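## Task

Set the black cylinder standing upright, centred on top of the blue cube, so that it stays there without the robot supporting it at the end.

## Robot and tools

Robot: two six-joint arms, left_arm and right_arm, each ending in a parallel two-finger gripper, working over a table in a physics simulation. Occasionally something may briefly pull on a held part or shove a loose object. Nothing may leave the table, and the arms must not collide with or press hard on each other.

Frame: all reported hand poses share one scene frame. Its origin sits on the table top midway between the arms; +z is up, +x points outward over the table, and left_arm sits on the +y side. The arm names do not tell you which side of a camera image an arm appears on. Printed hand positions can be somewhat off, more so when an arm reaches far. On a gripper, the fingers point along its own +z, and they open and close along its own y. end_effector_position is the point between the pads, roughly 1 cm short of the fingertips.

Tool execute_actions takes actions, a list holding zero or one item, plus an optional pictures flag (true or false; camera images come by default).
- Empty list: no new command, just the present state.
- Move: {"rows": [...], "steps": n}, with n from 1 to 15 (15 if omitted); each step is 1/30 s. Each row covers one step; if rows run out, the final row repeats. A row is one flat list of 14 numbers for both arms together, always all 14 even if one arm stays still: left_arm waist, shoulder, elbow, wrist pitch, wrist yaw, wrist roll, opening, then right_arm in the same seven-number order.
- Joint numbers are absolute target angles in radians, in the same terms as the Joint positions lines. Ranges per arm: waist -2.618 to 3.054, shoulder 0.000 to 3.142, elbow 0.000 to 3.142, wrist pitch -1.571 to 1.571, wrist yaw -1.571 to 1.571, wrist roll -2.094 to 2.094. A target more than 0.036 rad beyond an end, and also beyond the joint's last reported angle, gets the whole call refused (nothing is sent). True ends may differ from these by up to 0.036 rad; a target past the true end is clipped to it, and the result may then say "joint sent to its limit" (possibly about an earlier, still-running move). No such message does not prove there is room left.
- Opening is an absolute grip command from -1 (closed) to +1 (fully open). Pads meet near -0.94; each millimetre of object width adds about 0.0208. Sending a value below the object's width reading makes the pads squeeze, harder the further below, up to roughly 50 to 62 N per pad. Keep resending the closing value to keep holding.
- Wait: {"steps": n}, n up to 300, with no rows; it returns once n steps have passed since the previous result, your reply time included.

Motion limits: each step, a joint's target is held within a fixed lead of its measured angle (waist 0.202, shoulder 0.258, elbow 0.238, wrist pitch 0.573, wrist yaw and roll 0.522 rad), and targets are scaled back if they would move the gripper more than 70 mm from where it is. Far targets therefore take several calls. Friction may leave a joint up to about 0.031 rad off the command, and smaller changes may not move it. Between calls, arms keep heading for the last row sent until everything has nearly stopped or a step is HELD; after that only a new action moves them on. Fingers still in motion finish moving.

Result lines: the state line gives, per arm, end_effector_position (metres) and end_effector_quat_wxyz. grip_measured is the grip motor reading on the -1..+1 scale (per-gripper offset up to about 0.02); it keeps moving past contact, so it barely shows a touch. Joint positions list six angles in radians plus the opening in metres (0.093 open to 0.000 closed, about 1 mm error); on a firmly held flat rigid object it settles up to about 12 mm below the true width, more for soft, small or round items. Joint velocities give rates; joint torques give total drive output with offsets and noise, non-zero even unloaded. "joint command not followed" means a clearance check altered or blocked joint targets on some steps; the rest of the row still applied. HELD marks steps where your row was partly or wholly not sent. MOTOR HOT warns from 75 °C; at 90 °C an arm is halted for 10 s, and at 100 °C it goes limp and falls; these appear as OVER-TEMPERATURE FAULT. Holding loads for long heats motors, so avoid it.

Cameras: cam_high, cam_low, cam_left_wrist, cam_right_wrist, each 504x504, with calibration given (pinhole plus radial distortion; world-to-camera transforms; small per-scene errors). zoom_image takes camera (one of those names) and region [x0, y0, x1, y1] in that camera's pixels, origin top-left, at most 504 by 504, and returns a closer look at its latest image.

finished_scene takes scene, the integer number of the scene you are in; it ends and grades that scene irreversibly and starts the next task. Replying without any tool call ends everything.

Good practice: open before approaching, descend beside the cylinder, close firmly, lift clear, carry over the cube, lower gently until resting, open and back away so the stack stands unaided. Avoid drops, slams, hard pushes and anything falling. Faster, smoother runs with less effort are better, and your thinking time lets the simulation run on.

Each tool is called after ">>>" as a command line: name --argument value for each argument, lists and objects as JSON in quotes; but a table of rows of numbers goes row by row, as --pt "numbers of a row", without its own name.

## Session

>>> execute_actions --actions '[]'

Scene clock: 0.00 s of 4500.00 s.
left_arm: end_effector_position=(+0.2149, +0.4777, +0.1142) grip_measured=+0.988 end_effector_quat_wxyz=(+0.141, +0.157, +0.967, +0.146) | right_arm: end_effector_position=(+0.4044, -0.3117, +0.3989) grip_measured=+0.258 end_effector_quat_wxyz=(+0.700, +0.032, +0.713, -0.033)
Joint positions: left_arm=[ 0.538  0.881  0.718 -1.001 -0.047  0.857  0.093] | right_arm=[ 0.013  1.053  1.054 -0.019  0.011 -0.003  0.058]
Joint velocities: left_arm=[ 0.017  0.022  0.002 -0.037 -0.051 -0.022  0.   ] | right_arm=[ 0.002 -0.012 -0.017  0.007 -0.066  0.022 -0.   ]
Joint torques (N m, as the arm reports them, + toward a larger angle): no reading
Motor temperatures (°C, as the motors report them): left_arm=[28 27 26 27 26 29] | right_arm=[28 29 29 29 26 26]

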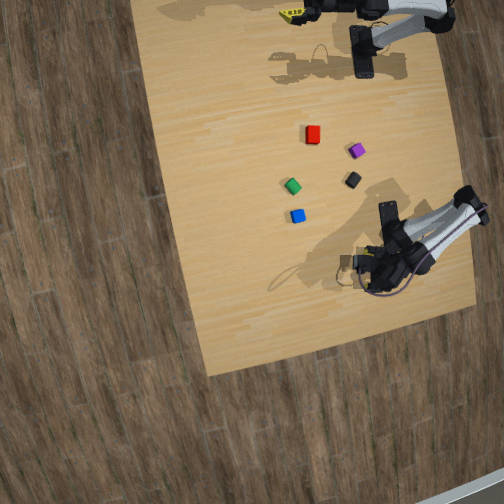

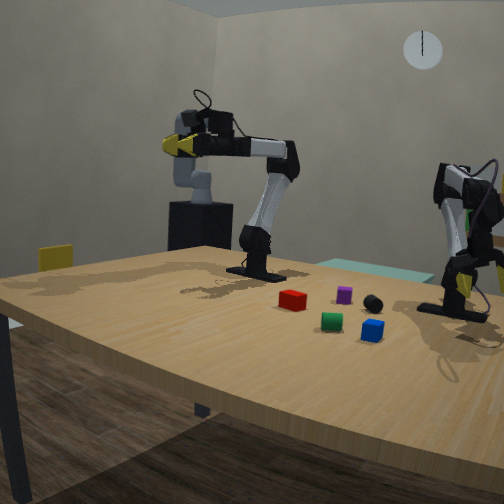

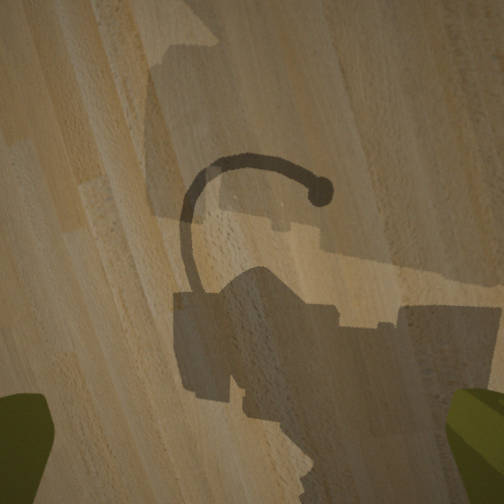

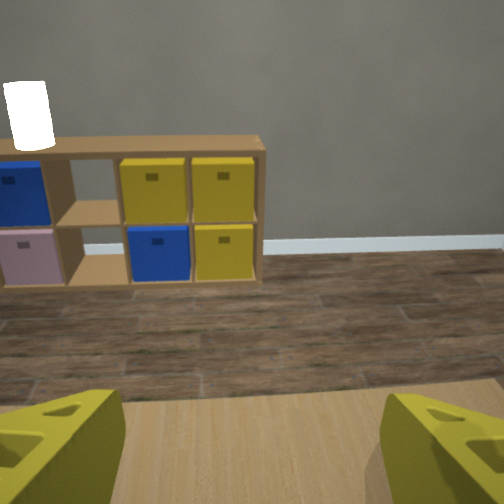

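>>> zoom_image --camera "cam_high" --region '[270, 110, 410, 250]'

>>> zoom_image --camera "cam_low" --region '[270, 260, 410, 360]'

Region (270, 110, 410, 250) of cam_high's 504x504 image, scaled by 3.600, with more detail than that image has.

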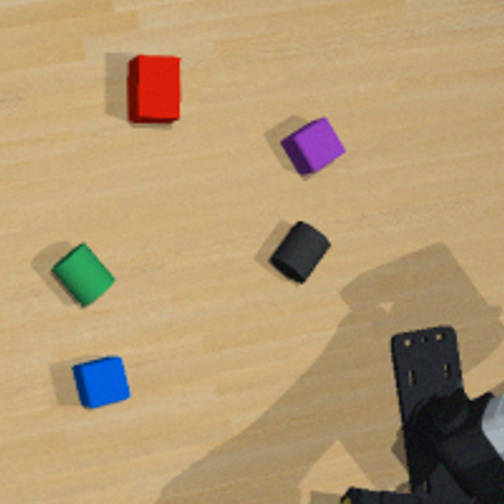

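Region (270, 260, 410, 360) of cam_low's 504x504 image, scaled by 3.600, with more detail than that image has; it fills the top 360 rows of this view, and the rest is white.

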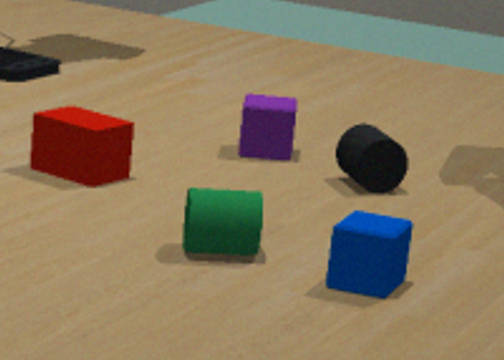

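>>> execute_actions --actions '[{"rows":[[0.50,0.90,0.73,-1.0,-0.03,0.78,1,0.013,1.053,1.054,-0.019,0.011,-0.003,0.258],[0.42,0.93,0.75,-1.0,0,0.65,1,0.013,1.053,1.054,-0.019,0.011,-0.003,0.258],[0.30,0.97,0.78,-1.01,0.04,0.45,1,0.013,1.053,1.054,-0.019,0.011,-0.003,0.258],[-0.905,1.43,0.968,-1.061,0.448,-1.68,1,0.013,1.053,1.054,-0.019,0.011,-0.003,0.258]],"steps":15}]' --pictures false

>>> execute_actions --actions '[{"steps":30}]'

Scene clock: 67.87 s of 4500.00 s.
left_arm: end_effector_position=(+0.2560, +0.2151, +0.0914) grip_measured=+0.988 end_effector_quat_wxyz=(-0.028, +0.023, +0.979, -0.201) | right_arm: end_effector_position=(+0.4044, -0.3117, +0.3977) grip_measured=+0.258 end_effector_quat_wxyz=(+0.698, +0.032, +0.714, -0.033)
Joint positions: left_arm=[-0.375  1.437  0.976 -1.013  0.397 -0.359  0.093] | right_arm=[ 0.013  1.053  1.054 -0.024  0.011 -0.003  0.058]
Joint velocities: left_arm=[-2.156  0.032  0.002  0.022  0.344 -2.85   0.001] | right_arm=[-0.002 -0.002 -0.012  0.037 -0.081 -0.066 -0.001]
Joint torques (N m, as the arm reports them, + toward a larger angle): left_arm=[ 0.28 -5.68  6.29  0.19  0.36  0.01] | right_arm=[-0.21 -2.7   9.68  2.07  0.04  0.  ]
Motor temperatures (°C, as the motors report them): left_arm=[28 27 32 30 26 29] | right_arm=[28 30 36 37 26 26]
Steps of this call (steps 1 to 90: nothing new was sent; then 64.37 s passed at rest; steps 91 to 105: all 15 steps of this action). Readings (joint positions):
91: left_arm=[0.532 0.881 0.718 -1.001 -0.047 0.846] | right_arm=[0.013 1.053 1.054 -0.024 0.011 -0.003]
92: left_arm=[0.507 0.885 0.720 -1.002 -0.045 0.813] | right_arm=[0.013 1.053 1.054 -0.024 0.011 -0.003]
94: left_arm=[0.388 0.940 0.763 -1.027 0.015 0.678] | right_arm=[0.013 1.053 1.054 -0.024 0.011 -0.003]
98: left_arm=[0.139 1.225 0.950 -1.026 0.238 0.333] | right_arm=[0.013 1.053 1.054 -0.024 0.011 -0.003]
105: the state above

Scene clock: 68.87 s of 4500.00 s.
left_arm: end_effector_position=(+0.1358, +0.1319, +0.0946) grip_measured=+0.988 end_effector_quat_wxyz=(-0.207, -0.349, +0.909, -0.089) | right_arm: end_effector_position=(+0.4044, -0.3117, +0.3977) grip_measured=+0.258 end_effector_quat_wxyz=(+0.698, +0.032, +0.714, -0.033)
Joint positions: left_arm=[-0.909  1.437  0.976 -1.05   0.451 -1.668  0.093] | right_arm=[ 0.013  1.053  1.054 -0.024  0.011 -0.003  0.058]
Joint velocities: left_arm=[-0.002  0.007 -0.002 -0.007  0.022 -0.037  0.   ] | right_arm=[-0.007  0.007 -0.002 -0.007  0.037  0.022  0.001]
Joint torques (N m, as the arm reports them, + toward a larger angle): left_arm=[ 0.44 -5.12  5.92  0.25  0.27 -0.12] | right_arm=[-0.2  -2.71  9.7   2.06  0.04  0.01]
Motor temperatures (°C, as the motors report them): left_arm=[28 27 32 30 26 29] | right_arm=[28 30 36 37 26 26]
Steps of this call (steps 1 to 30: the robot went on to your last target). Readings (joint positions):
1: left_arm=[-0.451 1.437 0.976 -1.015 0.406 -0.459] | right_arm=[0.013 1.053 1.054 -0.024 0.011 -0.003]
2: left_arm=[-0.527 1.437 0.976 -1.018 0.414 -0.558] | right_arm=[0.013 1.053 1.054 -0.024 0.011 -0.003]
4: left_arm=[-0.679 1.437 0.976 -1.020 0.424 -0.756] | right_arm=[0.013 1.053 1.054 -0.024 0.011 -0.003]
8: left_arm=[-0.899 1.437 0.976 -1.030 0.449 -1.151] | right_arm=[0.013 1.053 1.054 -0.024 0.011 -0.003]
30: the state above
camera_calibration (this result's frames):
cam_left_wrist: T_world_to_cam=[[0.673896, -0.738279, 0.028428, 0.00357105], [-0.479889, -0.408135, 0.776616, 0.0827003], [-0.561757, -0.537001, -0.629332, 0.289348], [0, 0, 0, 1]] pos_world=[0.199824, 0.19177, 0.117768]
cam_right_wrist: T_world_to_cam=[[-0.0825501, -0.996464, 0.0156302, -0.284312], [-0.446196, 0.0229312, -0.894641, 0.581462], [0.89112, -0.0808269, -0.446512, -0.12759], [0, 0, 0, 1]] pos_world=[0.349674, -0.306953, 0.467673]

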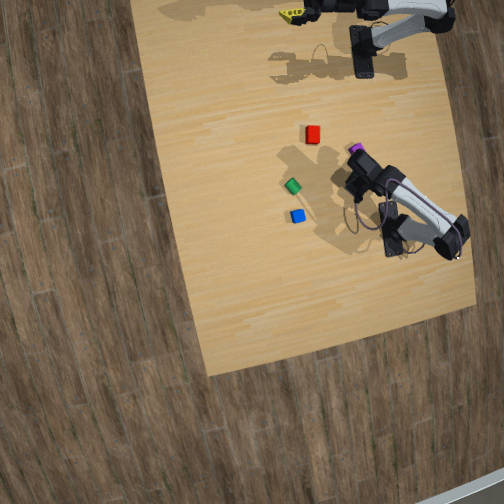

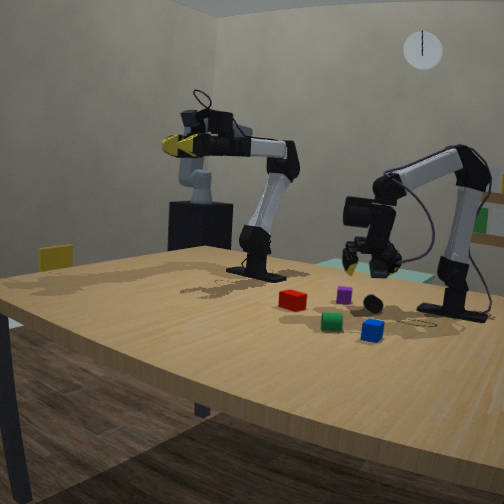

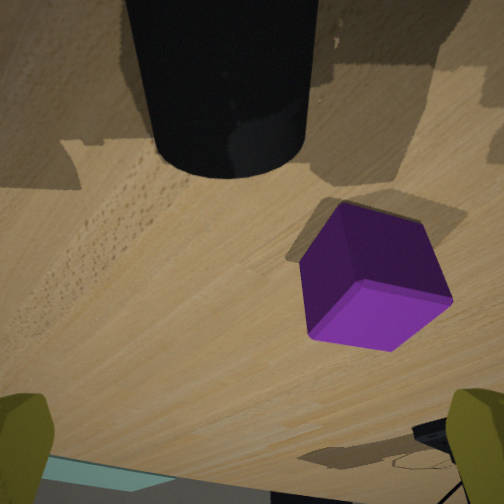

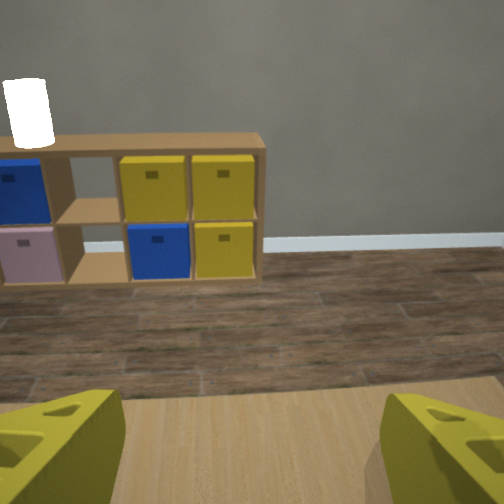

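>>> execute_actions --actions '[{"rows":[[-0.89,1.437,0.976,-1.06,0.451,-1.65,1,0.013,1.053,1.054,-0.019,0.011,-0.003,0.258],[-0.87,1.44,0.97,-1.07,0.451,-1.63,1,0.013,1.053,1.054,-0.019,0.011,-0.003,0.258],[-0.84,1.445,0.96,-1.08,0.451,-1.60,1,0.013,1.053,1.054,-0.019,0.011,-0.003,0.258],[-0.81,1.45,0.95,-1.09,0.452,-1.57,1,0.013,1.053,1.054,-0.019,0.011,-0.003,0.258],[-0.78,1.455,0.94,-1.09,0.452,-1.54,1,0.013,1.053,1.054,-0.019,0.011,-0.003,0.258],[-0.75,1.46,0.93,-1.08,0.453,-1.51,1,0.013,1.053,1.054,-0.019,0.011,-0.003,0.258],[-0.729,1.47,0.915,-1.06,0.453,-1.485,1,0.013,1.053,1.054,-0.019,0.011,-0.003,0.258]],"steps":15}]'

Scene clock: 105.87 s of 4500.00 s.
left_arm: end_effector_position=(+0.1667, +0.1599, +0.0830) grip_measured=+0.988 end_effector_quat_wxyz=(-0.202, -0.363, +0.905, -0.097) | right_arm: end_effector_position=(+0.4044, -0.3117, +0.3977) grip_measured=+0.258 end_effector_quat_wxyz=(+0.698, +0.032, +0.714, -0.033)
Joint positions: left_arm=[-0.733  1.448  0.939 -1.06   0.452 -1.508  0.093] | right_arm=[ 0.013  1.053  1.054 -0.024  0.011 -0.003  0.058]
Joint velocities: left_arm=[-0.022  0.002 -0.007  0.081  0.051  0.095  0.   ] | right_arm=[ 0.007  0.002 -0.022  0.007 -0.022 -0.022  0.001]
Joint torques (N m, as the arm reports them, + toward a larger angle): left_arm=[ 0.42 -2.85  4.49  0.28  0.36 -0.05] | right_arm=[-0.2  -2.69  9.69  2.06  0.04  0.01]
Motor temperatures (°C, as the motors report them): left_arm=[28 29 32 28 26 29] | right_arm=[28 30 37 39 26 26]
Steps of this call (steps 1 to 15: the robot went on to your last target; steps 16 to 90: nothing new was sent; then 33.50 s passed at rest; steps 91 to 105: all 15 steps of this action). Readings (joint positions):
91: left_arm=[-0.907 1.437 0.976 -1.050 0.451 -1.670] | right_arm=[0.013 1.053 1.054 -0.024 0.011 -0.003]
92: left_arm=[-0.902 1.437 0.976 -1.051 0.452 -1.664] | right_arm=[0.013 1.053 1.054 -0.024 0.011 -0.003]
94: left_arm=[-0.867 1.437 0.976 -1.058 0.454 -1.640] | right_arm=[0.013 1.053 1.054 -0.024 0.011 -0.003]
98: left_arm=[-0.754 1.438 0.958 -1.060 0.454 -1.564] | right_arm=[0.013 1.053 1.054 -0.024 0.011 -0.003]
105: the state above
camera_calibration (this result's frames):
cam_left_wrist: T_world_to_cam=[[0.697119, -0.715785, 0.0409568, -0.0047564], [-0.475064, -0.41838, 0.774127, 0.118939], [-0.536972, -0.559115, -0.631704, 0.314055], [0, 0, 0, 1]] pos_world=[0.228458, 0.22195, 0.106511]
cam_right_wrist: T_world_to_cam=[[-0.0825501, -0.996464, 0.0156302, -0.284312], [-0.446196, 0.0229312, -0.894641, 0.581462], [0.89112, -0.0808269, -0.446512, -0.12759], [0, 0, 0, 1]] pos_world=[0.349674, -0.306953, 0.467673]

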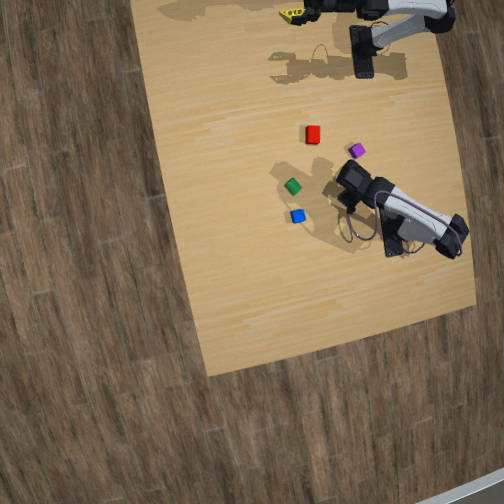

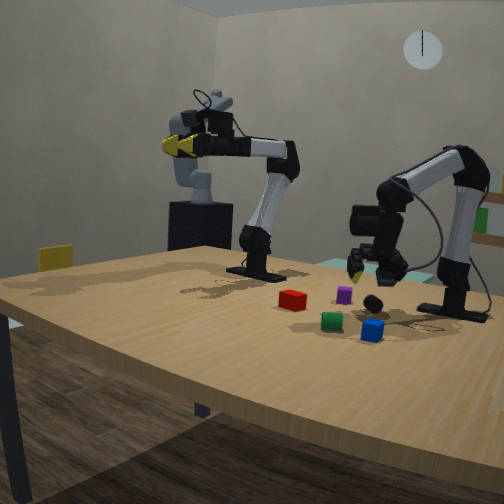

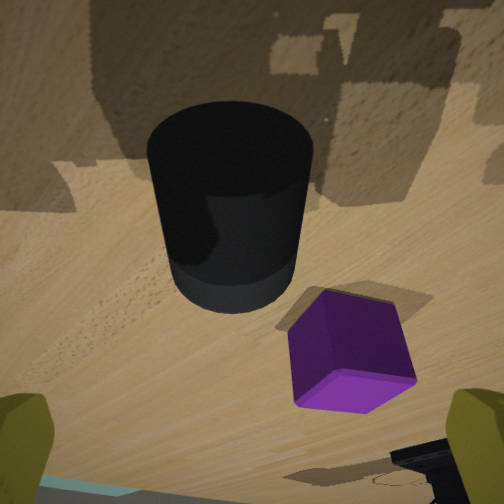

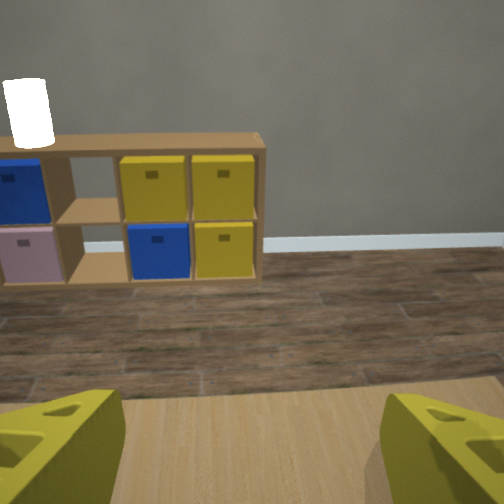

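>>> execute_actions --actions '[{"rows":[[-0.722,1.475,0.905,-1.04,0.453,-1.49,1,0.013,1.053,1.054,-0.019,0.011,-0.003,0.258],[-0.722,1.483,0.89,-1.02,0.453,-1.49,1,0.013,1.053,1.054,-0.019,0.011,-0.003,0.258],[-0.722,1.491,0.875,-0.995,0.453,-1.49,1,0.013,1.053,1.054,-0.019,0.011,-0.003,0.258],[-0.722,1.499,0.86,-0.97,0.453,-1.49,1,0.013,1.053,1.054,-0.019,0.011,-0.003,0.258],[-0.722,1.507,0.845,-0.945,0.453,-1.49,1,0.013,1.053,1.054,-0.019,0.011,-0.003,0.258],[-0.722,1.515,0.83,-0.92,0.453,-1.49,1,0.013,1.053,1.054,-0.019,0.011,-0.003,0.258],[-0.722,1.523,0.815,-0.90,0.453,-1.49,1,0.013,1.053,1.054,-0.019,0.011,-0.003,0.258],[-0.722,1.531,0.80,-0.88,0.453,-1.49,1,0.013,1.053,1.054,-0.019,0.011,-0.003,0.258],[-0.722,1.539,0.787,-0.86,0.453,-1.49,1,0.013,1.053,1.054,-0.019,0.011,-0.003,0.258],[-0.722,1.547,0.775,-0.84,0.453,-1.49,1,0.013,1.053,1.054,-0.019,0.011,-0.003,0.258],[-0.722,1.555,0.765,-0.825,0.453,-1.49,1,0.013,1.053,1.054,-0.019,0.011,-0.003,0.258],[-0.722,1.56,0.758,-0.815,0.453,-1.49,1,0.013,1.053,1.054,-0.019,0.011,-0.003,0.258]],"steps":15}]' --pictures false

>>> execute_actions --actions '[{"steps":8}]'

Scene clock: 125.33 s of 4500.00 s.
left_arm: end_effector_position=(+0.1572, +0.1687, +0.0267) grip_measured=+0.988 end_effector_quat_wxyz=(-0.213, -0.362, +0.905, -0.074) | right_arm: end_effector_position=(+0.4044, -0.3117, +0.3977) grip_measured=+0.258 end_effector_quat_wxyz=(+0.698, +0.032, +0.714, -0.033)
Joint positions: left_arm=[-0.733  1.541  0.78  -0.864  0.452 -1.494  0.093] | right_arm=[ 0.013  1.053  1.054 -0.024  0.011 -0.003  0.058]
Joint velocities: left_arm=[ 0.002  0.032 -0.051  0.198 -0.037 -0.022  0.001] | right_arm=[-0.012  0.002 -0.007 -0.022 -0.095 -0.022 -0.   ]
Joint torques (N m, as the arm reports them, + toward a larger angle): left_arm=[ 1.02 -3.54  4.18  0.32  0.37 -0.03] | right_arm=[-0.2  -2.72  9.69  2.06  0.04  0.  ]
Motor temperatures (°C, as the motors report them): left_arm=[28 29 31 28 26 29] | right_arm=[28 30 38 40 26 26]
Steps of this call (steps 1 to 30: the robot went on to your last target; steps 31 to 90: nothing new was sent; then 15.97 s passed at rest; steps 91 to 105: all 15 steps of this action). Readings (joint positions):
91: left_arm=[-0.733 1.448 0.939 -1.059 0.452 -1.494] | right_arm=[0.013 1.053 1.054 -0.024 0.011 -0.003]
92: left_arm=[-0.733 1.448 0.936 -1.053 0.452 -1.494] | right_arm=[0.013 1.053 1.054 -0.024 0.011 -0.003]
94: left_arm=[-0.733 1.455 0.918 -1.028 0.452 -1.494] | right_arm=[0.013 1.053 1.054 -0.024 0.011 -0.003]
98: left_arm=[-0.733 1.493 0.854 -0.960 0.452 -1.494] | right_arm=[0.013 1.053 1.054 -0.024 0.011 -0.003]
105: the state above

Scene clock: 125.60 s of 4500.00 s.
left_arm: end_effector_position=(+0.1629, +0.1634, +0.0262) grip_measured=+0.988 end_effector_quat_wxyz=(-0.206, -0.358, +0.906, -0.089) | right_arm: end_effector_position=(+0.4044, -0.3117, +0.3977) grip_measured=+0.258 end_effector_quat_wxyz=(+0.698, +0.032, +0.714, -0.033)
Joint positions: left_arm=[-0.733  1.541  0.779 -0.829  0.452 -1.494  0.093] | right_arm=[ 0.013  1.053  1.054 -0.024  0.011 -0.003  0.058]
Joint velocities: left_arm=[ 0.002  0.002 -0.007  0.066 -0.037 -0.007  0.001] | right_arm=[-0.007  0.002  0.007 -0.007 -0.037  0.007 -0.001]
Joint torques (N m, as the arm reports them, + toward a larger angle): left_arm=[ 0.93 -3.24  4.3   0.27  0.33 -0.01] | right_arm=[-0.2  -2.71  9.68  2.06  0.04  0.01]
Motor temperatures (°C, as the motors report them): left_arm=[28 29 31 28 26 29] | right_arm=[28 30 38 40 26 26]
Steps of this call (steps 1 to 8: the robot went on to your last target). Readings (joint positions):
1: left_arm=[-0.733 1.541 0.779 -0.858 0.452 -1.494] | right_arm=[0.013 1.053 1.054 -0.024 0.011 -0.003]
2: left_arm=[-0.733 1.541 0.779 -0.851 0.452 -1.494] | right_arm=[0.013 1.053 1.054 -0.024 0.011 -0.003]
4: left_arm=[-0.733 1.541 0.779 -0.840 0.452 -1.494] | right_arm=[0.013 1.053 1.054 -0.024 0.011 -0.003]
8: the state above
camera_calibration (this result's frames):
cam_left_wrist: T_world_to_cam=[[0.687866, -0.725407, 0.0249949, 0.00624677], [-0.471497, -0.420385, 0.775221, 0.162297], [-0.551843, -0.545033, -0.631196, 0.278192], [0, 0, 0, 1]] pos_world=[0.225744, 0.224383, 0.0496213]
cam_right_wrist: T_world_to_cam=[[-0.0825501, -0.996464, 0.0156302, -0.284312], [-0.446196, 0.0229312, -0.894641, 0.581462], [0.89112, -0.0808269, -0.446512, -0.12759], [0, 0, 0, 1]] pos_world=[0.349674, -0.306953, 0.467673]

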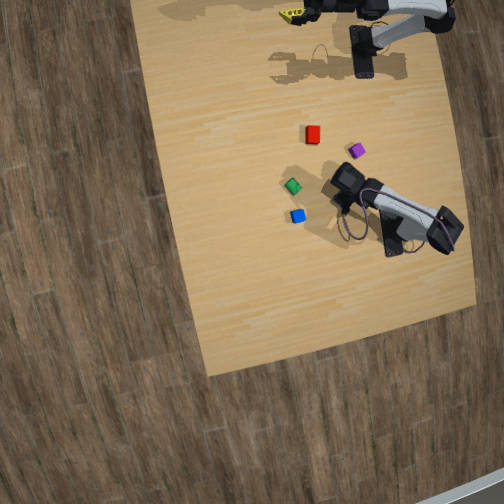

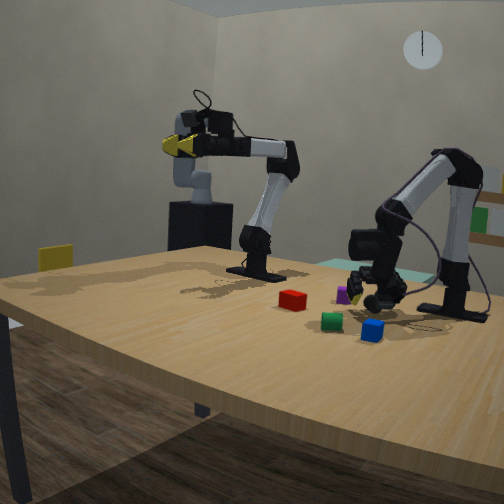

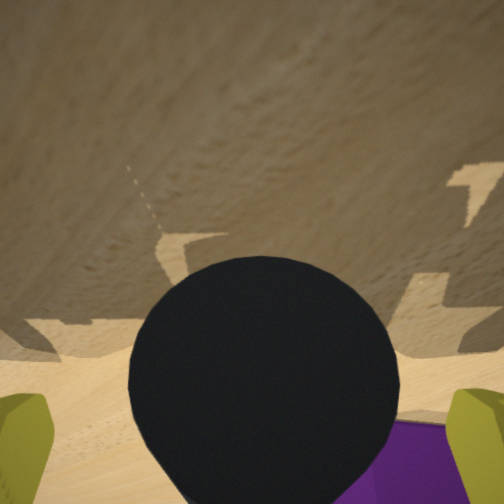

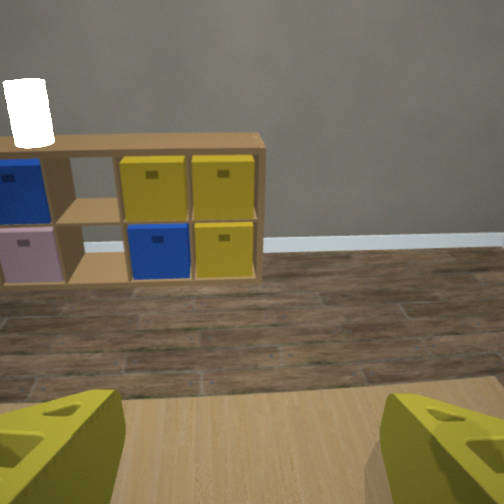

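>>> execute_actions --actions '[{"rows":[[-0.722,1.55,0.77,-0.822,0.453,-1.49,-0.4,0.013,1.053,1.054,-0.019,0.011,-0.003,0.258]],"steps":15}]' --pictures false

>>> execute_actions --actions '[{"steps":12}]'

Scene clock: 132.13 s of 4500.00 s.
left_arm: end_effector_position=(+0.1638, +0.1625, +0.0262) grip_measured=-0.340 end_effector_quat_wxyz=(-0.205, -0.358, +0.906, -0.091) | right_arm: end_effector_position=(+0.4044, -0.3117, +0.3977) grip_measured=+0.258 end_effector_quat_wxyz=(+0.698, +0.032, +0.714, -0.033)
Joint positions: left_arm=[-0.733  1.541  0.779 -0.823  0.452 -1.494  0.029] | right_arm=[ 0.013  1.053  1.054 -0.024  0.011 -0.003  0.058]
Joint velocities: left_arm=[-0.012 -0.012  0.012 -0.007 -0.037 -0.037 -0.   ] | right_arm=[ 0.002  0.002  0.007 -0.037 -0.051 -0.022  0.001]
Joint torques (N m, as the arm reports them, + toward a larger angle): left_arm=[ 1.02 -4.08  5.04  0.17  0.32 -0.07] | right_arm=[-0.2  -2.71  9.69  2.06  0.04  0.01]
Motor temperatures (°C, as the motors report them): left_arm=[28 29 31 28 26 29] | right_arm=[28 31 38 40 26 26]
Steps of this call (steps 1 to 30: the robot went on to your last target; steps 31 to 90: nothing new was sent; then 3.03 s passed at rest; steps 91 to 105: all 15 steps of this action). Readings (joint positions):
91: left_arm=[-0.733 1.541 0.779 -0.823 0.452 -1.494] | right_arm=[0.013 1.053 1.054 -0.024 0.011 -0.003]
92: left_arm=[-0.733 1.541 0.779 -0.823 0.452 -1.494] | right_arm=[0.013 1.053 1.054 -0.024 0.011 -0.003]
94: left_arm=[-0.733 1.541 0.779 -0.823 0.452 -1.494] | right_arm=[0.013 1.053 1.054 -0.024 0.011 -0.003]
98: left_arm=[-0.733 1.541 0.779 -0.823 0.452 -1.494] | right_arm=[0.013 1.053 1.054 -0.024 0.011 -0.003]
105: the state above

Scene clock: 132.53 s of 4500.00 s.
left_arm: end_effector_position=(+0.1638, +0.1625, +0.0262) grip_measured=-0.340 end_effector_quat_wxyz=(-0.205, -0.358, +0.906, -0.091) | right_arm: end_effector_position=(+0.4044, -0.3117, +0.3977) grip_measured=+0.258 end_effector_quat_wxyz=(+0.698, +0.032, +0.714, -0.033)
Joint positions: left_arm=[-0.733  1.541  0.779 -0.823  0.452 -1.494  0.029] | right_arm=[ 0.013  1.053  1.054 -0.024  0.011 -0.003  0.058]
Joint velocities: left_arm=[ 0.002 -0.022  0.012  0.007  0.007 -0.066  0.001] | right_arm=[-0.017  0.007 -0.007 -0.051 -0.007 -0.022 -0.002]
Joint torques (N m, as the arm reports them, + toward a larger angle): left_arm=[ 0.93 -4.32  5.1   0.25  0.32 -0.07] | right_arm=[-0.21 -2.71  9.68  2.06  0.03  0.01]
Motor temperatures (°C, as the motors report them): left_arm=[28 29 31 28 26 29] | right_arm=[28 31 38 40 26 26]
Steps of this call (steps 1 to 12: the robot went on to your last target). Readings (joint positions):
1: left_arm=[-0.733 1.541 0.779 -0.823 0.452 -1.494] | right_arm=[0.013 1.053 1.054 -0.024 0.011 -0.003]
2: left_arm=[-0.733 1.541 0.779 -0.823 0.452 -1.494] | right_arm=[0.013 1.053 1.054 -0.024 0.011 -0.003]
4: left_arm=[-0.733 1.541 0.779 -0.823 0.452 -1.494] | right_arm=[0.013 1.053 1.054 -0.024 0.011 -0.003]
8: left_arm=[-0.733 1.541 0.779 -0.823 0.452 -1.494] | right_arm=[0.013 1.053 1.054 -0.024 0.011 -0.003]
12: the state above
camera_calibration (this result's frames):
cam_left_wrist: T_world_to_cam=[[0.687749, -0.725299, 0.030702, 0.00481279], [-0.474757, -0.417378, 0.774856, 0.162449], [-0.549188, -0.547482, -0.631392, 0.278193], [0, 0, 0, 1]] pos_world=[0.226594, 0.223599, 0.0496262]
cam_right_wrist: T_world_to_cam=[[-0.0825501, -0.996464, 0.0156302, -0.284312], [-0.446196, 0.0229312, -0.894641, 0.581462], [0.89112, -0.0808269, -0.446512, -0.12759], [0, 0, 0, 1]] pos_world=[0.349674, -0.306953, 0.467673]

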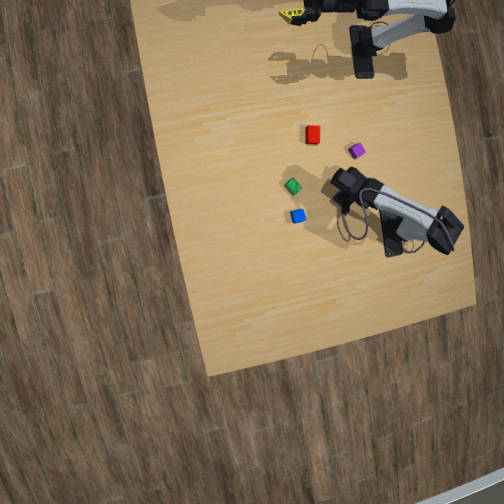

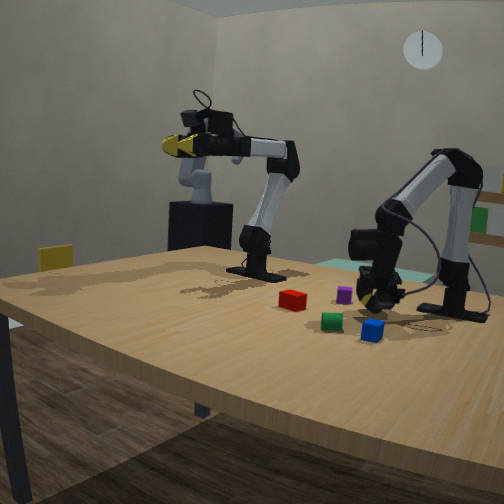

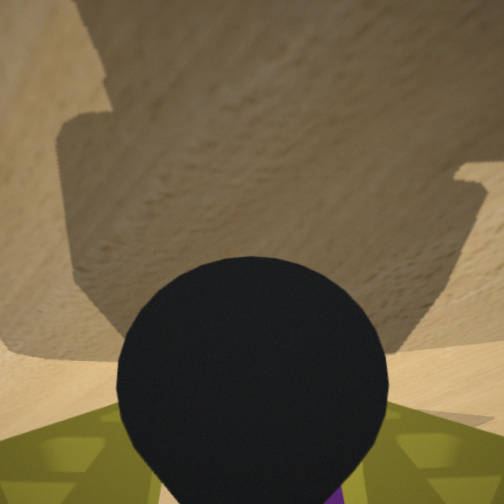

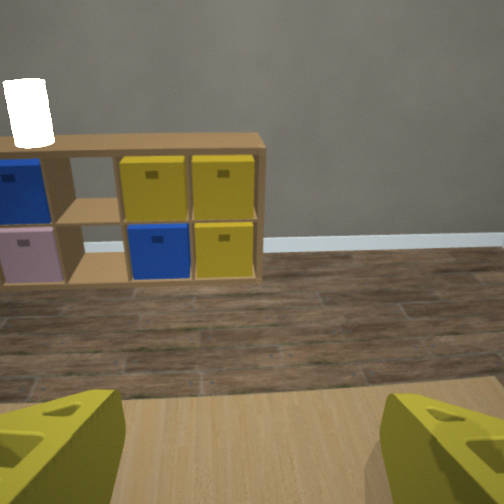

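>>> execute_actions --actions '[{"rows":[[-0.73,1.535,0.80,-0.83,0.453,-1.49,-0.4,0.013,1.053,1.054,-0.019,0.011,-0.003,0.258],[-0.73,1.525,0.82,-0.85,0.453,-1.49,-0.4,0.013,1.053,1.054,-0.019,0.011,-0.003,0.258],[-0.73,1.51,0.84,-0.87,0.453,-1.49,-0.4,0.013,1.053,1.054,-0.019,0.011,-0.003,0.258],[-0.73,1.49,0.86,-0.90,0.453,-1.49,-0.4,0.013,1.053,1.054,-0.019,0.011,-0.003,0.258],[-0.73,1.47,0.875,-0.93,0.453,-1.49,-0.4,0.013,1.053,1.054,-0.019,0.011,-0.003,0.258],[-0.73,1.44,0.885,-0.95,0.45,-1.47,-0.4,0.013,1.053,1.054,-0.019,0.011,-0.003,0.258],[-0.72,1.41,0.89,-0.96,0.44,-1.43,-0.4,0.013,1.053,1.054,-0.019,0.011,-0.003,0.258],[-0.71,1.38,0.89,-0.96,0.42,-1.38,-0.4,0.013,1.053,1.054,-0.019,0.011,-0.003,0.258],[-0.70,1.35,0.885,-0.96,0.40,-1.32,-0.4,0.013,1.053,1.054,-0.019,0.011,-0.003,0.258],[-0.685,1.31,0.87,-0.95,0.38,-1.25,-0.4,0.013,1.053,1.054,-0.019,0.011,-0.003,0.258],[-0.67,1.27,0.855,-0.94,0.36,-1.18,-0.4,0.013,1.053,1.054,-0.019,0.011,-0.003,0.258],[-0.65,1.23,0.835,-0.92,0.335,-1.10,-0.4,0.013,1.053,1.054,-0.019,0.011,-0.003,0.258],[-0.63,1.19,0.815,-0.90,0.31,-1.02,-0.4,0.013,1.053,1.054,-0.019,0.011,-0.003,0.258],[-0.61,1.15,0.795,-0.88,0.285,-0.94,-0.4,0.013,1.053,1.054,-0.019,0.011,-0.003,0.258],[-0.59,1.11,0.775,-0.86,0.26,-0.86,-0.4,0.013,1.053,1.054,-0.019,0.011,-0.003,0.258]],"steps":15}]' --pictures false

>>> execute_actions --actions '[{"rows":[[-0.57,1.07,0.75,-0.84,0.235,-0.78,-0.4,0.013,1.053,1.054,-0.019,0.011,-0.003,0.258],[-0.55,1.03,0.725,-0.82,0.21,-0.70,-0.4,0.013,1.053,1.054,-0.019,0.011,-0.003,0.258],[-0.53,0.99,0.70,-0.80,0.185,-0.62,-0.4,0.013,1.053,1.054,-0.019,0.011,-0.003,0.258],[-0.51,0.95,0.675,-0.78,0.16,-0.54,-0.4,0.013,1.053,1.054,-0.019,0.011,-0.003,0.258],[-0.49,0.91,0.65,-0.76,0.135,-0.46,-0.4,0.013,1.053,1.054,-0.019,0.011,-0.003,0.258],[-0.47,0.87,0.625,-0.74,0.11,-0.38,-0.4,0.013,1.053,1.054,-0.019,0.011,-0.003,0.258],[-0.45,0.83,0.60,-0.72,0.085,-0.30,-0.4,0.013,1.053,1.054,-0.019,0.011,-0.003,0.258],[-0.43,0.79,0.58,-0.70,0.06,-0.22,-0.4,0.013,1.053,1.054,-0.019,0.011,-0.003,0.258],[-0.41,0.755,0.56,-0.68,0.04,-0.15,-0.4,0.013,1.053,1.054,-0.019,0.011,-0.003,0.258],[-0.39,0.725,0.54,-0.665,0.02,-0.09,-0.4,0.013,1.053,1.054,-0.019,0.011,-0.003,0.258],[-0.375,0.70,0.525,-0.65,0.01,-0.04,-0.4,0.013,1.053,1.054,-0.019,0.011,-0.003,0.258],[-0.36,0.677,0.516,-0.64,0,0,-0.4,0.013,1.053,1.054,-0.019,0.011,-0.003,0.258]],"steps":15}]' --pictures false

>>> execute_actions --actions '[{"steps":10}]'

Scene clock: 162.60 s of 4500.00 s.
left_arm: end_effector_position=(+0.2100, +0.1756, +0.1118) grip_measured=-0.340 end_effector_quat_wxyz=(-0.033, -0.210, +0.948, -0.236) | right_arm: end_effector_position=(+0.4044, -0.3117, +0.3977) grip_measured=+0.258 end_effector_quat_wxyz=(+0.698, +0.032, +0.714, -0.033)
Joint positions: left_arm=[-0.63   1.189  0.84  -0.89   0.355 -1.138  0.029] | right_arm=[ 0.013  1.053  1.054 -0.024  0.011 -0.003  0.058]
Joint velocities: left_arm=[ 0.579 -1.184 -0.466  0.315 -0.579  1.883 -0.001] | right_arm=[ 0.007 -0.012 -0.027 -0.051  0.081  0.11   0.   ]
Joint torques (N m, as the arm reports them, + toward a larger angle): left_arm=[ 0.6  -3.56  4.63  0.66  0.21  0.  ] | right_arm=[-0.2  -2.7   9.69  2.07  0.04  0.01]
Motor temperatures (°C, as the motors report them): left_arm=[28 30 31 28 26 29] | right_arm=[28 31 39 41 26 26]
Steps of this call (steps 1 to 15: the robot went on to your last target; steps 16 to 90: nothing new was sent; then 26.57 s passed at rest; steps 91 to 105: all 15 steps of this action). Readings (joint positions):
91: left_arm=[-0.733 1.541 0.779 -0.823 0.452 -1.494] | right_arm=[0.013 1.053 1.054 -0.024 0.011 -0.003]
92: left_arm=[-0.733 1.541 0.782 -0.827 0.452 -1.494] | right_arm=[0.013 1.053 1.054 -0.024 0.011 -0.003]
94: left_arm=[-0.733 1.537 0.802 -0.849 0.452 -1.494] | right_arm=[0.013 1.053 1.054 -0.024 0.011 -0.003]
98: left_arm=[-0.730 1.454 0.858 -0.900 0.449 -1.465] | right_arm=[0.013 1.053 1.054 -0.024 0.011 -0.003]
105: the state above

Scene clock: 163.10 s of 4500.00 s.
left_arm: end_effector_position=(+0.2580, +0.2784, +0.1247) grip_measured=-0.340 end_effector_quat_wxyz=(+0.340, +0.119, +0.926, -0.112) | right_arm: end_effector_position=(+0.4044, -0.3117, +0.3977) grip_measured=+0.258 end_effector_quat_wxyz=(+0.698, +0.032, +0.714, -0.033)
Joint positions: left_arm=[-0.369  0.697  0.544 -0.686  0.042 -0.142  0.029] | right_arm=[ 0.013  1.053  1.054 -0.024  0.011 -0.003  0.058]
Joint velocities: left_arm=[ 0.046 -0.076 -0.032  0.227 -0.256  0.872 -0.001] | right_arm=[-0.012  0.002 -0.022 -0.051  0.022 -0.022  0.   ]
Joint torques (N m, as the arm reports them, + toward a larger angle): left_arm=[ 0.43 -0.95  6.29  1.62  0.04 -0.06] | right_arm=[-0.21 -2.71  9.68  2.06  0.04  0.  ]
Motor temperatures (°C, as the motors report them): left_arm=[28 30 31 28 26 29] | right_arm=[28 31 39 41 26 26]
Steps of this call (steps 1 to 15: all 15 steps of this action). Readings (joint positions):
1: left_arm=[-0.609 1.148 0.822 -0.877 0.334 -1.071] | right_arm=[0.013 1.053 1.054 -0.024 0.011 -0.003]
2: left_arm=[-0.589 1.107 0.800 -0.864 0.312 -1.001] | right_arm=[0.013 1.053 1.054 -0.024 0.011 -0.003]
4: left_arm=[-0.549 1.028 0.749 -0.836 0.266 -0.856] | right_arm=[0.013 1.053 1.054 -0.024 0.011 -0.003]
8: left_arm=[-0.469 0.872 0.643 -0.777 0.169 -0.552] | right_arm=[0.013 1.053 1.054 -0.024 0.011 -0.003]
15: the state above

Scene clock: 163.43 s of 4500.00 s.
left_arm: end_effector_position=(+0.2663, +0.2811, +0.1309) grip_measured=-0.340 end_effector_quat_wxyz=(+0.367, +0.167, +0.912, -0.080) | right_arm: end_effector_position=(+0.4044, -0.3117, +0.3977) grip_measured=+0.258 end_effector_quat_wxyz=(+0.698, +0.032, +0.714, -0.033)
Joint positions: left_arm=[-0.368  0.696  0.544 -0.648  0.011 -0.023  0.029] | right_arm=[ 0.013  1.053  1.054 -0.024  0.011 -0.003  0.058]
Joint velocities: left_arm=[-0.012 -0.012  0.012  0.051  0.037  0.11  -0.001] | right_arm=[-0.012  0.002 -0.027 -0.022 -0.007 -0.022  0.001]
Joint torques (N m, as the arm reports them, + toward a larger angle): left_arm=[ 0.98 -1.36  5.7   1.53 -0.02 -0.06] | right_arm=[-0.22 -2.73  9.69  2.06  0.04  0.  ]
Motor temperatures (°C, as the motors report them): left_arm=[28 30 31 28 26 29] | right_arm=[28 31 39 41 26 26]
Steps of this call (steps 1 to 10: the robot went on to your last target). Readings (joint positions):
1: left_arm=[-0.368 0.696 0.544 -0.678 0.035 -0.115] | right_arm=[0.013 1.053 1.054 -0.024 0.011 -0.003]
2: left_arm=[-0.368 0.696 0.544 -0.671 0.029 -0.093] | right_arm=[0.013 1.053 1.054 -0.024 0.011 -0.003]
4: left_arm=[-0.368 0.696 0.544 -0.660 0.021 -0.063] | right_arm=[0.013 1.053 1.054 -0.024 0.011 -0.003]
8: left_arm=[-0.368 0.696 0.544 -0.650 0.013 -0.031] | right_arm=[0.013 1.053 1.054 -0.024 0.011 -0.003]
10: the state above
camera_calibration (this result's frames):
cam_left_wrist: T_world_to_cam=[[-0.37223, -0.927652, 0.0301177, 0.356313], [-0.880168, 0.342507, -0.328624, 0.218229], [0.294533, -0.148832, -0.943981, 0.169666], [0, 0, 0, 1]] pos_world=[0.274737, 0.281041, 0.221145]
cam_right_wrist: T_world_to_cam=[[-0.0825501, -0.996464, 0.0156302, -0.284312], [-0.446196, 0.0229312, -0.894641, 0.581462], [0.89112, -0.0808269, -0.446512, -0.12759], [0, 0, 0, 1]] pos_world=[0.349674, -0.306953, 0.467673]

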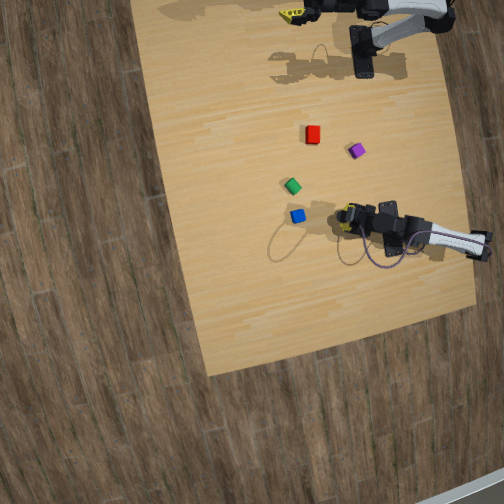

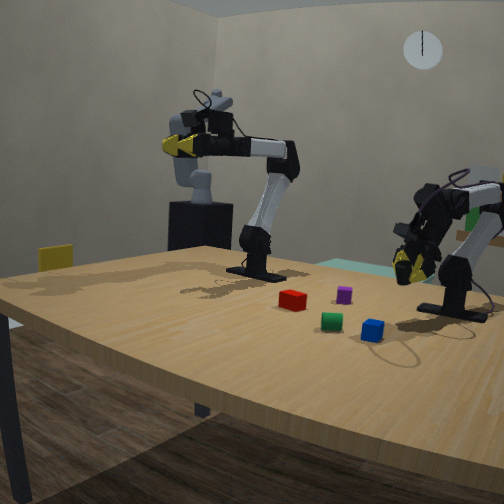

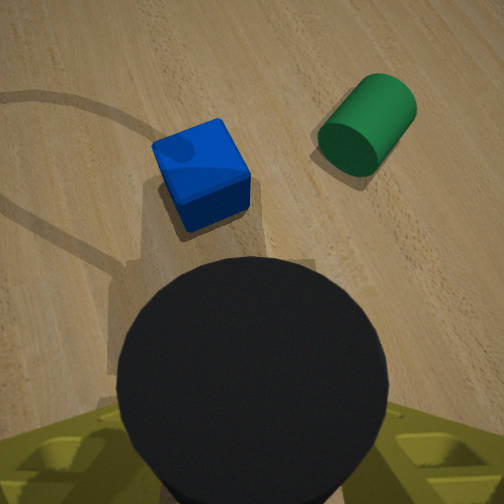

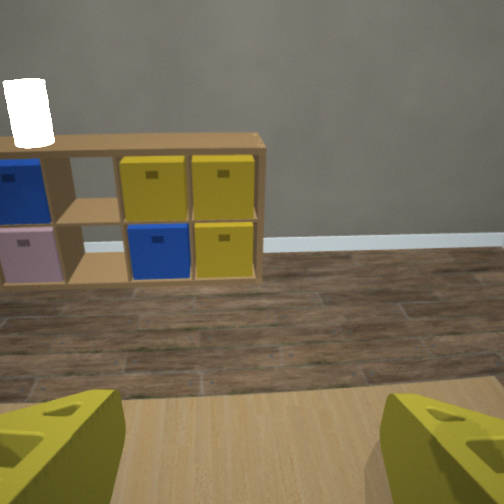

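>>> zoom_image --camera "cam_left_wrist" --region '[140, 110, 266, 236]'

Region (140, 110, 266, 236) of cam_left_wrist's 504x504 image, scaled by 4.000, with more detail than that image has.

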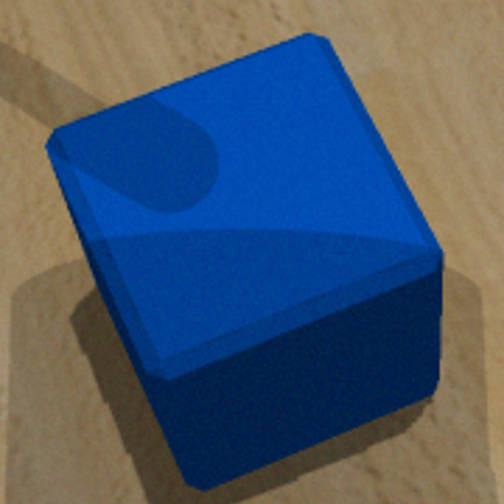

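>>> execute_actions --actions '[{"rows":[[-0.36,0.70,0.54,-0.62,0,0,-0.4,0.013,1.053,1.054,-0.019,0.011,-0.003,0.258],[-0.355,0.71,0.535,-0.58,0,0,-0.4,0.013,1.053,1.054,-0.019,0.011,-0.003,0.258],[-0.35,0.73,0.53,-0.53,0,0,-0.4,0.013,1.053,1.054,-0.019,0.011,-0.003,0.258],[-0.345,0.75,0.525,-0.47,0,0,-0.4,0.013,1.053,1.054,-0.019,0.011,-0.003,0.258],[-0.34,0.78,0.515,-0.41,0,0,-0.4,0.013,1.053,1.054,-0.019,0.011,-0.003,0.258],[-0.335,0.81,0.505,-0.35,0,0,-0.4,0.013,1.053,1.054,-0.019,0.011,-0.003,0.258],[-0.33,0.84,0.495,-0.29,0,0,-0.4,0.013,1.053,1.054,-0.019,0.011,-0.003,0.258],[-0.325,0.87,0.485,-0.23,0,0,-0.4,0.013,1.053,1.054,-0.019,0.011,-0.003,0.258],[-0.32,0.90,0.475,-0.17,0,0,-0.4,0.013,1.053,1.054,-0.019,0.011,-0.003,0.258],[-0.315,0.93,0.465,-0.11,0,0,-0.4,0.013,1.053,1.054,-0.019,0.011,-0.003,0.258],[-0.31,0.96,0.455,-0.05,0,0,-0.4,0.013,1.053,1.054,-0.019,0.011,-0.003,0.258],[-0.305,0.99,0.445,0.01,0,0,-0.4,0.013,1.053,1.054,-0.019,0.011,-0.003,0.258],[-0.30,1.02,0.435,0.07,0,0,-0.4,0.013,1.053,1.054,-0.019,0.011,-0.003,0.258],[-0.295,1.05,0.425,0.13,0,0,-0.4,0.013,1.053,1.054,-0.019,0.011,-0.003,0.258],[-0.295,1.08,0.415,0.19,0,0,-0.4,0.013,1.053,1.054,-0.019,0.011,-0.003,0.258]],"steps":15}]' --pictures false

>>> execute_actions --actions '[{"rows":[[-0.295,1.11,0.405,0.25,0,0,-0.4,0.013,1.053,1.054,-0.019,0.011,-0.003,0.258],[-0.295,1.14,0.395,0.31,0,0,-0.4,0.013,1.053,1.054,-0.019,0.011,-0.003,0.258],[-0.295,1.17,0.385,0.37,0,0,-0.4,0.013,1.053,1.054,-0.019,0.011,-0.003,0.258],[-0.295,1.20,0.375,0.43,0,0,-0.4,0.013,1.053,1.054,-0.019,0.011,-0.003,0.258],[-0.295,1.23,0.365,0.48,0,0,-0.4,0.013,1.053,1.054,-0.019,0.011,-0.003,0.258],[-0.295,1.26,0.358,0.52,0,0,-0.4,0.013,1.053,1.054,-0.019,0.011,-0.003,0.258],[-0.295,1.29,0.352,0.55,0,0,-0.4,0.013,1.053,1.054,-0.019,0.011,-0.003,0.258],[-0.295,1.32,0.346,0.58,0,0,-0.4,0.013,1.053,1.054,-0.019,0.011,-0.003,0.258],[-0.295,1.34,0.34,0.60,0,0,-0.4,0.013,1.053,1.054,-0.019,0.011,-0.003,0.258],[-0.295,1.36,0.335,0.61,0,0,-0.4,0.013,1.053,1.054,-0.019,0.011,-0.003,0.258],[-0.295,1.38,0.335,0.61,0,0,-0.4,0.013,1.053,1.054,-0.019,0.011,-0.003,0.258],[-0.295,1.395,0.335,0.61,0,0,-0.4,0.013,1.053,1.054,-0.019,0.011,-0.003,0.258],[-0.295,1.41,0.335,0.61,0,0,-0.4,0.013,1.053,1.054,-0.019,0.011,-0.003,0.258]],"steps":15}]' --pictures false

>>> execute_actions --actions '[{"steps":12}]'

Scene clock: 201.70 s of 4500.00 s.
left_arm: end_effector_position=(+0.3492, +0.2695, +0.1213) grip_measured=-0.340 end_effector_quat_wxyz=(+0.457, +0.139, +0.875, -0.079) | right_arm: end_effector_position=(+0.4044, -0.3117, +0.3977) grip_measured=+0.258 end_effector_quat_wxyz=(+0.698, +0.032, +0.714, -0.033)
Joint positions: left_arm=[-0.307  1.013  0.458 -0.051  0.007 -0.008  0.029] | right_arm=[ 0.013  1.053  1.054 -0.024  0.011 -0.003  0.058]
Joint velocities: left_arm=[ 0.11   0.872 -0.305  1.619 -0.037 -0.007 -0.001] | right_arm=[-0.002 -0.017  0.007  0.007  0.037 -0.051 -0.002]
Joint torques (N m, as the arm reports them, + toward a larger angle): left_arm=[ 0.59 -0.64  6.1   1.67  0.02  0.02] | right_arm=[-0.22 -2.71  9.69  2.06  0.04  0.01]
Motor temperatures (°C, as the motors report them): left_arm=[28 29 33 34 26 29] | right_arm=[28 31 39 43 26 26]
Steps of this call (steps 1 to 30: the robot went on to your last target; steps 31 to 90: nothing new was sent; then 34.77 s passed at rest; steps 91 to 105: all 15 steps of this action). Readings (joint positions):
91: left_arm=[-0.368 0.696 0.544 -0.643 0.008 -0.009] | right_arm=[0.013 1.053 1.054 -0.024 0.011 -0.003]
92: left_arm=[-0.367 0.696 0.544 -0.637 0.008 -0.008] | right_arm=[0.013 1.053 1.054 -0.024 0.011 -0.003]
94: left_arm=[-0.361 0.705 0.544 -0.599 0.008 -0.008] | right_arm=[0.013 1.053 1.054 -0.024 0.011 -0.003]
98: left_arm=[-0.342 0.797 0.535 -0.428 0.007 -0.008] | right_arm=[0.013 1.053 1.054 -0.024 0.011 -0.003]
105: the state above

Scene clock: 202.20 s of 4500.00 s.
left_arm: end_effector_position=(+0.3936, +0.2566, +0.0841) grip_measured=-0.340 end_effector_quat_wxyz=(+0.515, +0.132, +0.843, -0.087) | right_arm: end_effector_position=(+0.4044, -0.3117, +0.3977) grip_measured=+0.258 end_effector_quat_wxyz=(+0.698, +0.032, +0.714, -0.033)
Joint positions: left_arm=[-0.303  1.386  0.36   0.554  0.006 -0.008  0.029] | right_arm=[ 0.013  1.053  1.054 -0.024  0.011 -0.003  0.058]
Joint velocities: left_arm=[-0.007  0.183 -0.051  0.198 -0.007  0.007  0.001] | right_arm=[-0.022 -0.007  0.002  0.066 -0.022  0.051  0.   ]
Joint torques (N m, as the arm reports them, + toward a larger angle): left_arm=[ 0.79 -3.07  4.9   1.98  0.04  0.  ] | right_arm=[-0.21 -2.71  9.68  2.07  0.04  0.01]
Motor temperatures (°C, as the motors report them): left_arm=[28 29 33 34 26 29] | right_arm=[28 31 39 43 26 26]
Steps of this call (steps 1 to 15: all 15 steps of this action). Readings (joint positions):
1: left_arm=[-0.305 1.043 0.448 0.005 0.007 -0.008] | right_arm=[0.013 1.053 1.054 -0.024 0.011 -0.003]
2: left_arm=[-0.303 1.073 0.437 0.062 0.006 -0.008] | right_arm=[0.013 1.053 1.054 -0.024 0.011 -0.003]
4: left_arm=[-0.303 1.132 0.418 0.179 0.006 -0.008] | right_arm=[0.013 1.053 1.054 -0.024 0.011 -0.003]
8: left_arm=[-0.303 1.251 0.386 0.390 0.006 -0.008] | right_arm=[0.013 1.053 1.054 -0.024 0.011 -0.003]
15: the state above

Scene clock: 202.60 s of 4500.00 s.
left_arm: end_effector_position=(+0.3979, +0.2552, +0.0923) grip_measured=-0.340 end_effector_quat_wxyz=(+0.532, +0.130, +0.832, -0.089) | right_arm: end_effector_position=(+0.4044, -0.3117, +0.3977) grip_measured=+0.258 end_effector_quat_wxyz=(+0.698, +0.032, +0.714, -0.033)
Joint positions: left_arm=[-0.303  1.391  0.358  0.603  0.006 -0.008  0.029] | right_arm=[ 0.013  1.053  1.054 -0.024  0.011 -0.003  0.058]
Joint velocities: left_arm=[ 0.007 -0.007 -0.007  0.022  0.022  0.051 -0.001] | right_arm=[ 0.002 -0.002 -0.002  0.022 -0.081  0.022 -0.   ]
Joint torques (N m, as the arm reports them, + toward a larger angle): left_arm=[ 0.7  -2.56  5.09  1.89  0.   -0.04] | right_arm=[-0.2  -2.71  9.69  2.07  0.04  0.01]
Motor temperatures (°C, as the motors report them): left_arm=[28 29 33 34 26 29] | right_arm=[28 31 39 43 26 26]
Steps of this call (steps 1 to 12: the robot went on to your last target). Readings (joint positions):
1: left_arm=[-0.303 1.390 0.358 0.560 0.006 -0.008] | right_arm=[0.013 1.053 1.054 -0.024 0.011 -0.003]
2: left_arm=[-0.303 1.391 0.358 0.566 0.006 -0.008] | right_arm=[0.013 1.053 1.054 -0.024 0.011 -0.003]
4: left_arm=[-0.303 1.391 0.358 0.580 0.006 -0.008] | right_arm=[0.013 1.053 1.054 -0.024 0.011 -0.003]
8: left_arm=[-0.303 1.391 0.358 0.597 0.006 -0.008] | right_arm=[0.013 1.053 1.054 -0.024 0.011 -0.003]
12: the state above
camera_calibration (this result's frames):
cam_left_wrist: T_world_to_cam=[[-0.322992, -0.946318, 0.0126128, 0.369275], [-0.723357, 0.238255, -0.648065, 0.323954], [0.61027, -0.218444, -0.76148, -0.0341023], [0, 0, 0, 1]] pos_world=[0.374419, 0.264819, 0.179318]
cam_right_wrist: T_world_to_cam=[[-0.0825501, -0.996464, 0.0156302, -0.284312], [-0.446196, 0.0229312, -0.894641, 0.581462], [0.89112, -0.0808269, -0.446512, -0.12759], [0, 0, 0, 1]] pos_world=[0.349674, -0.306953, 0.467673]

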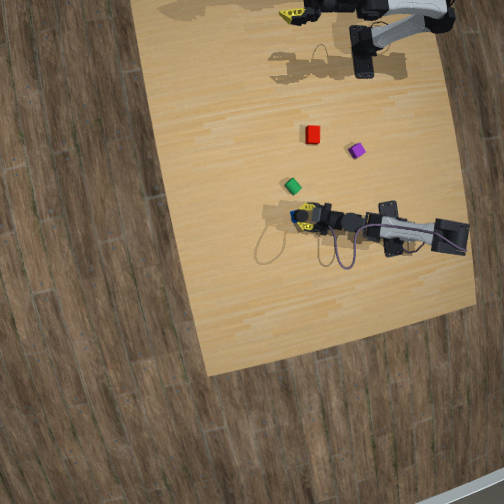

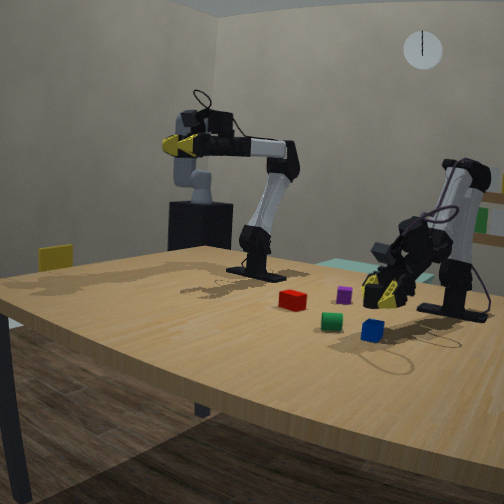

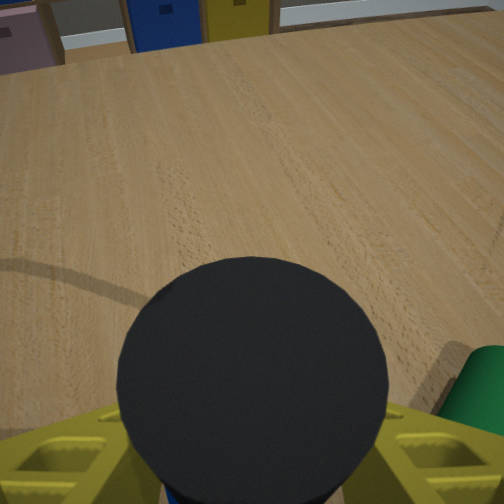

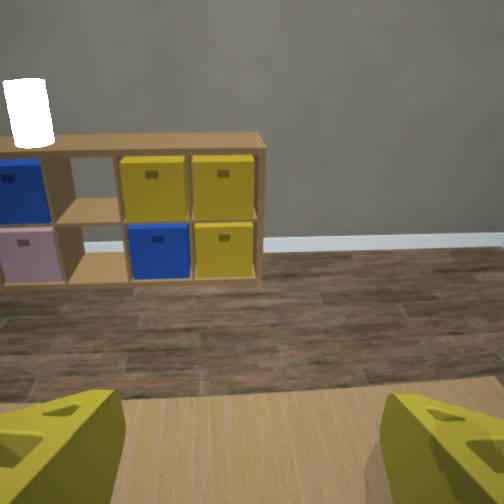

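>>> zoom_image --camera "cam_low" --region '[340, 260, 430, 350]'

>>> zoom_image --camera "cam_high" --region '[275, 185, 345, 255]'

Region (340, 260, 430, 350) of cam_low's 504x504 image, scaled by 5.600, with more detail than that image has.

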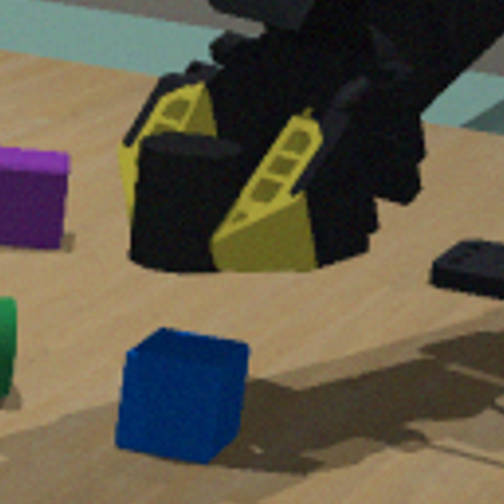

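Region (275, 185, 345, 255) of cam_high's 504x504 image, scaled by 7.200, with more detail than that image has.

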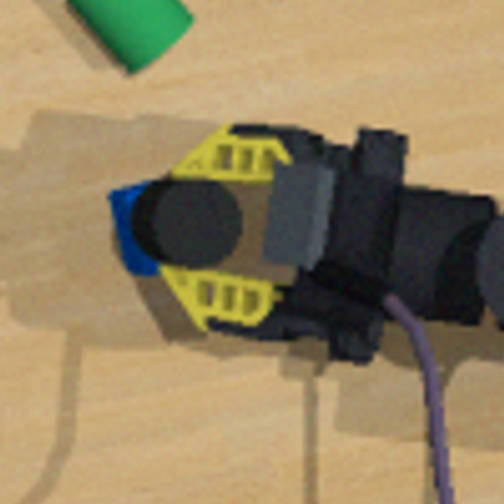

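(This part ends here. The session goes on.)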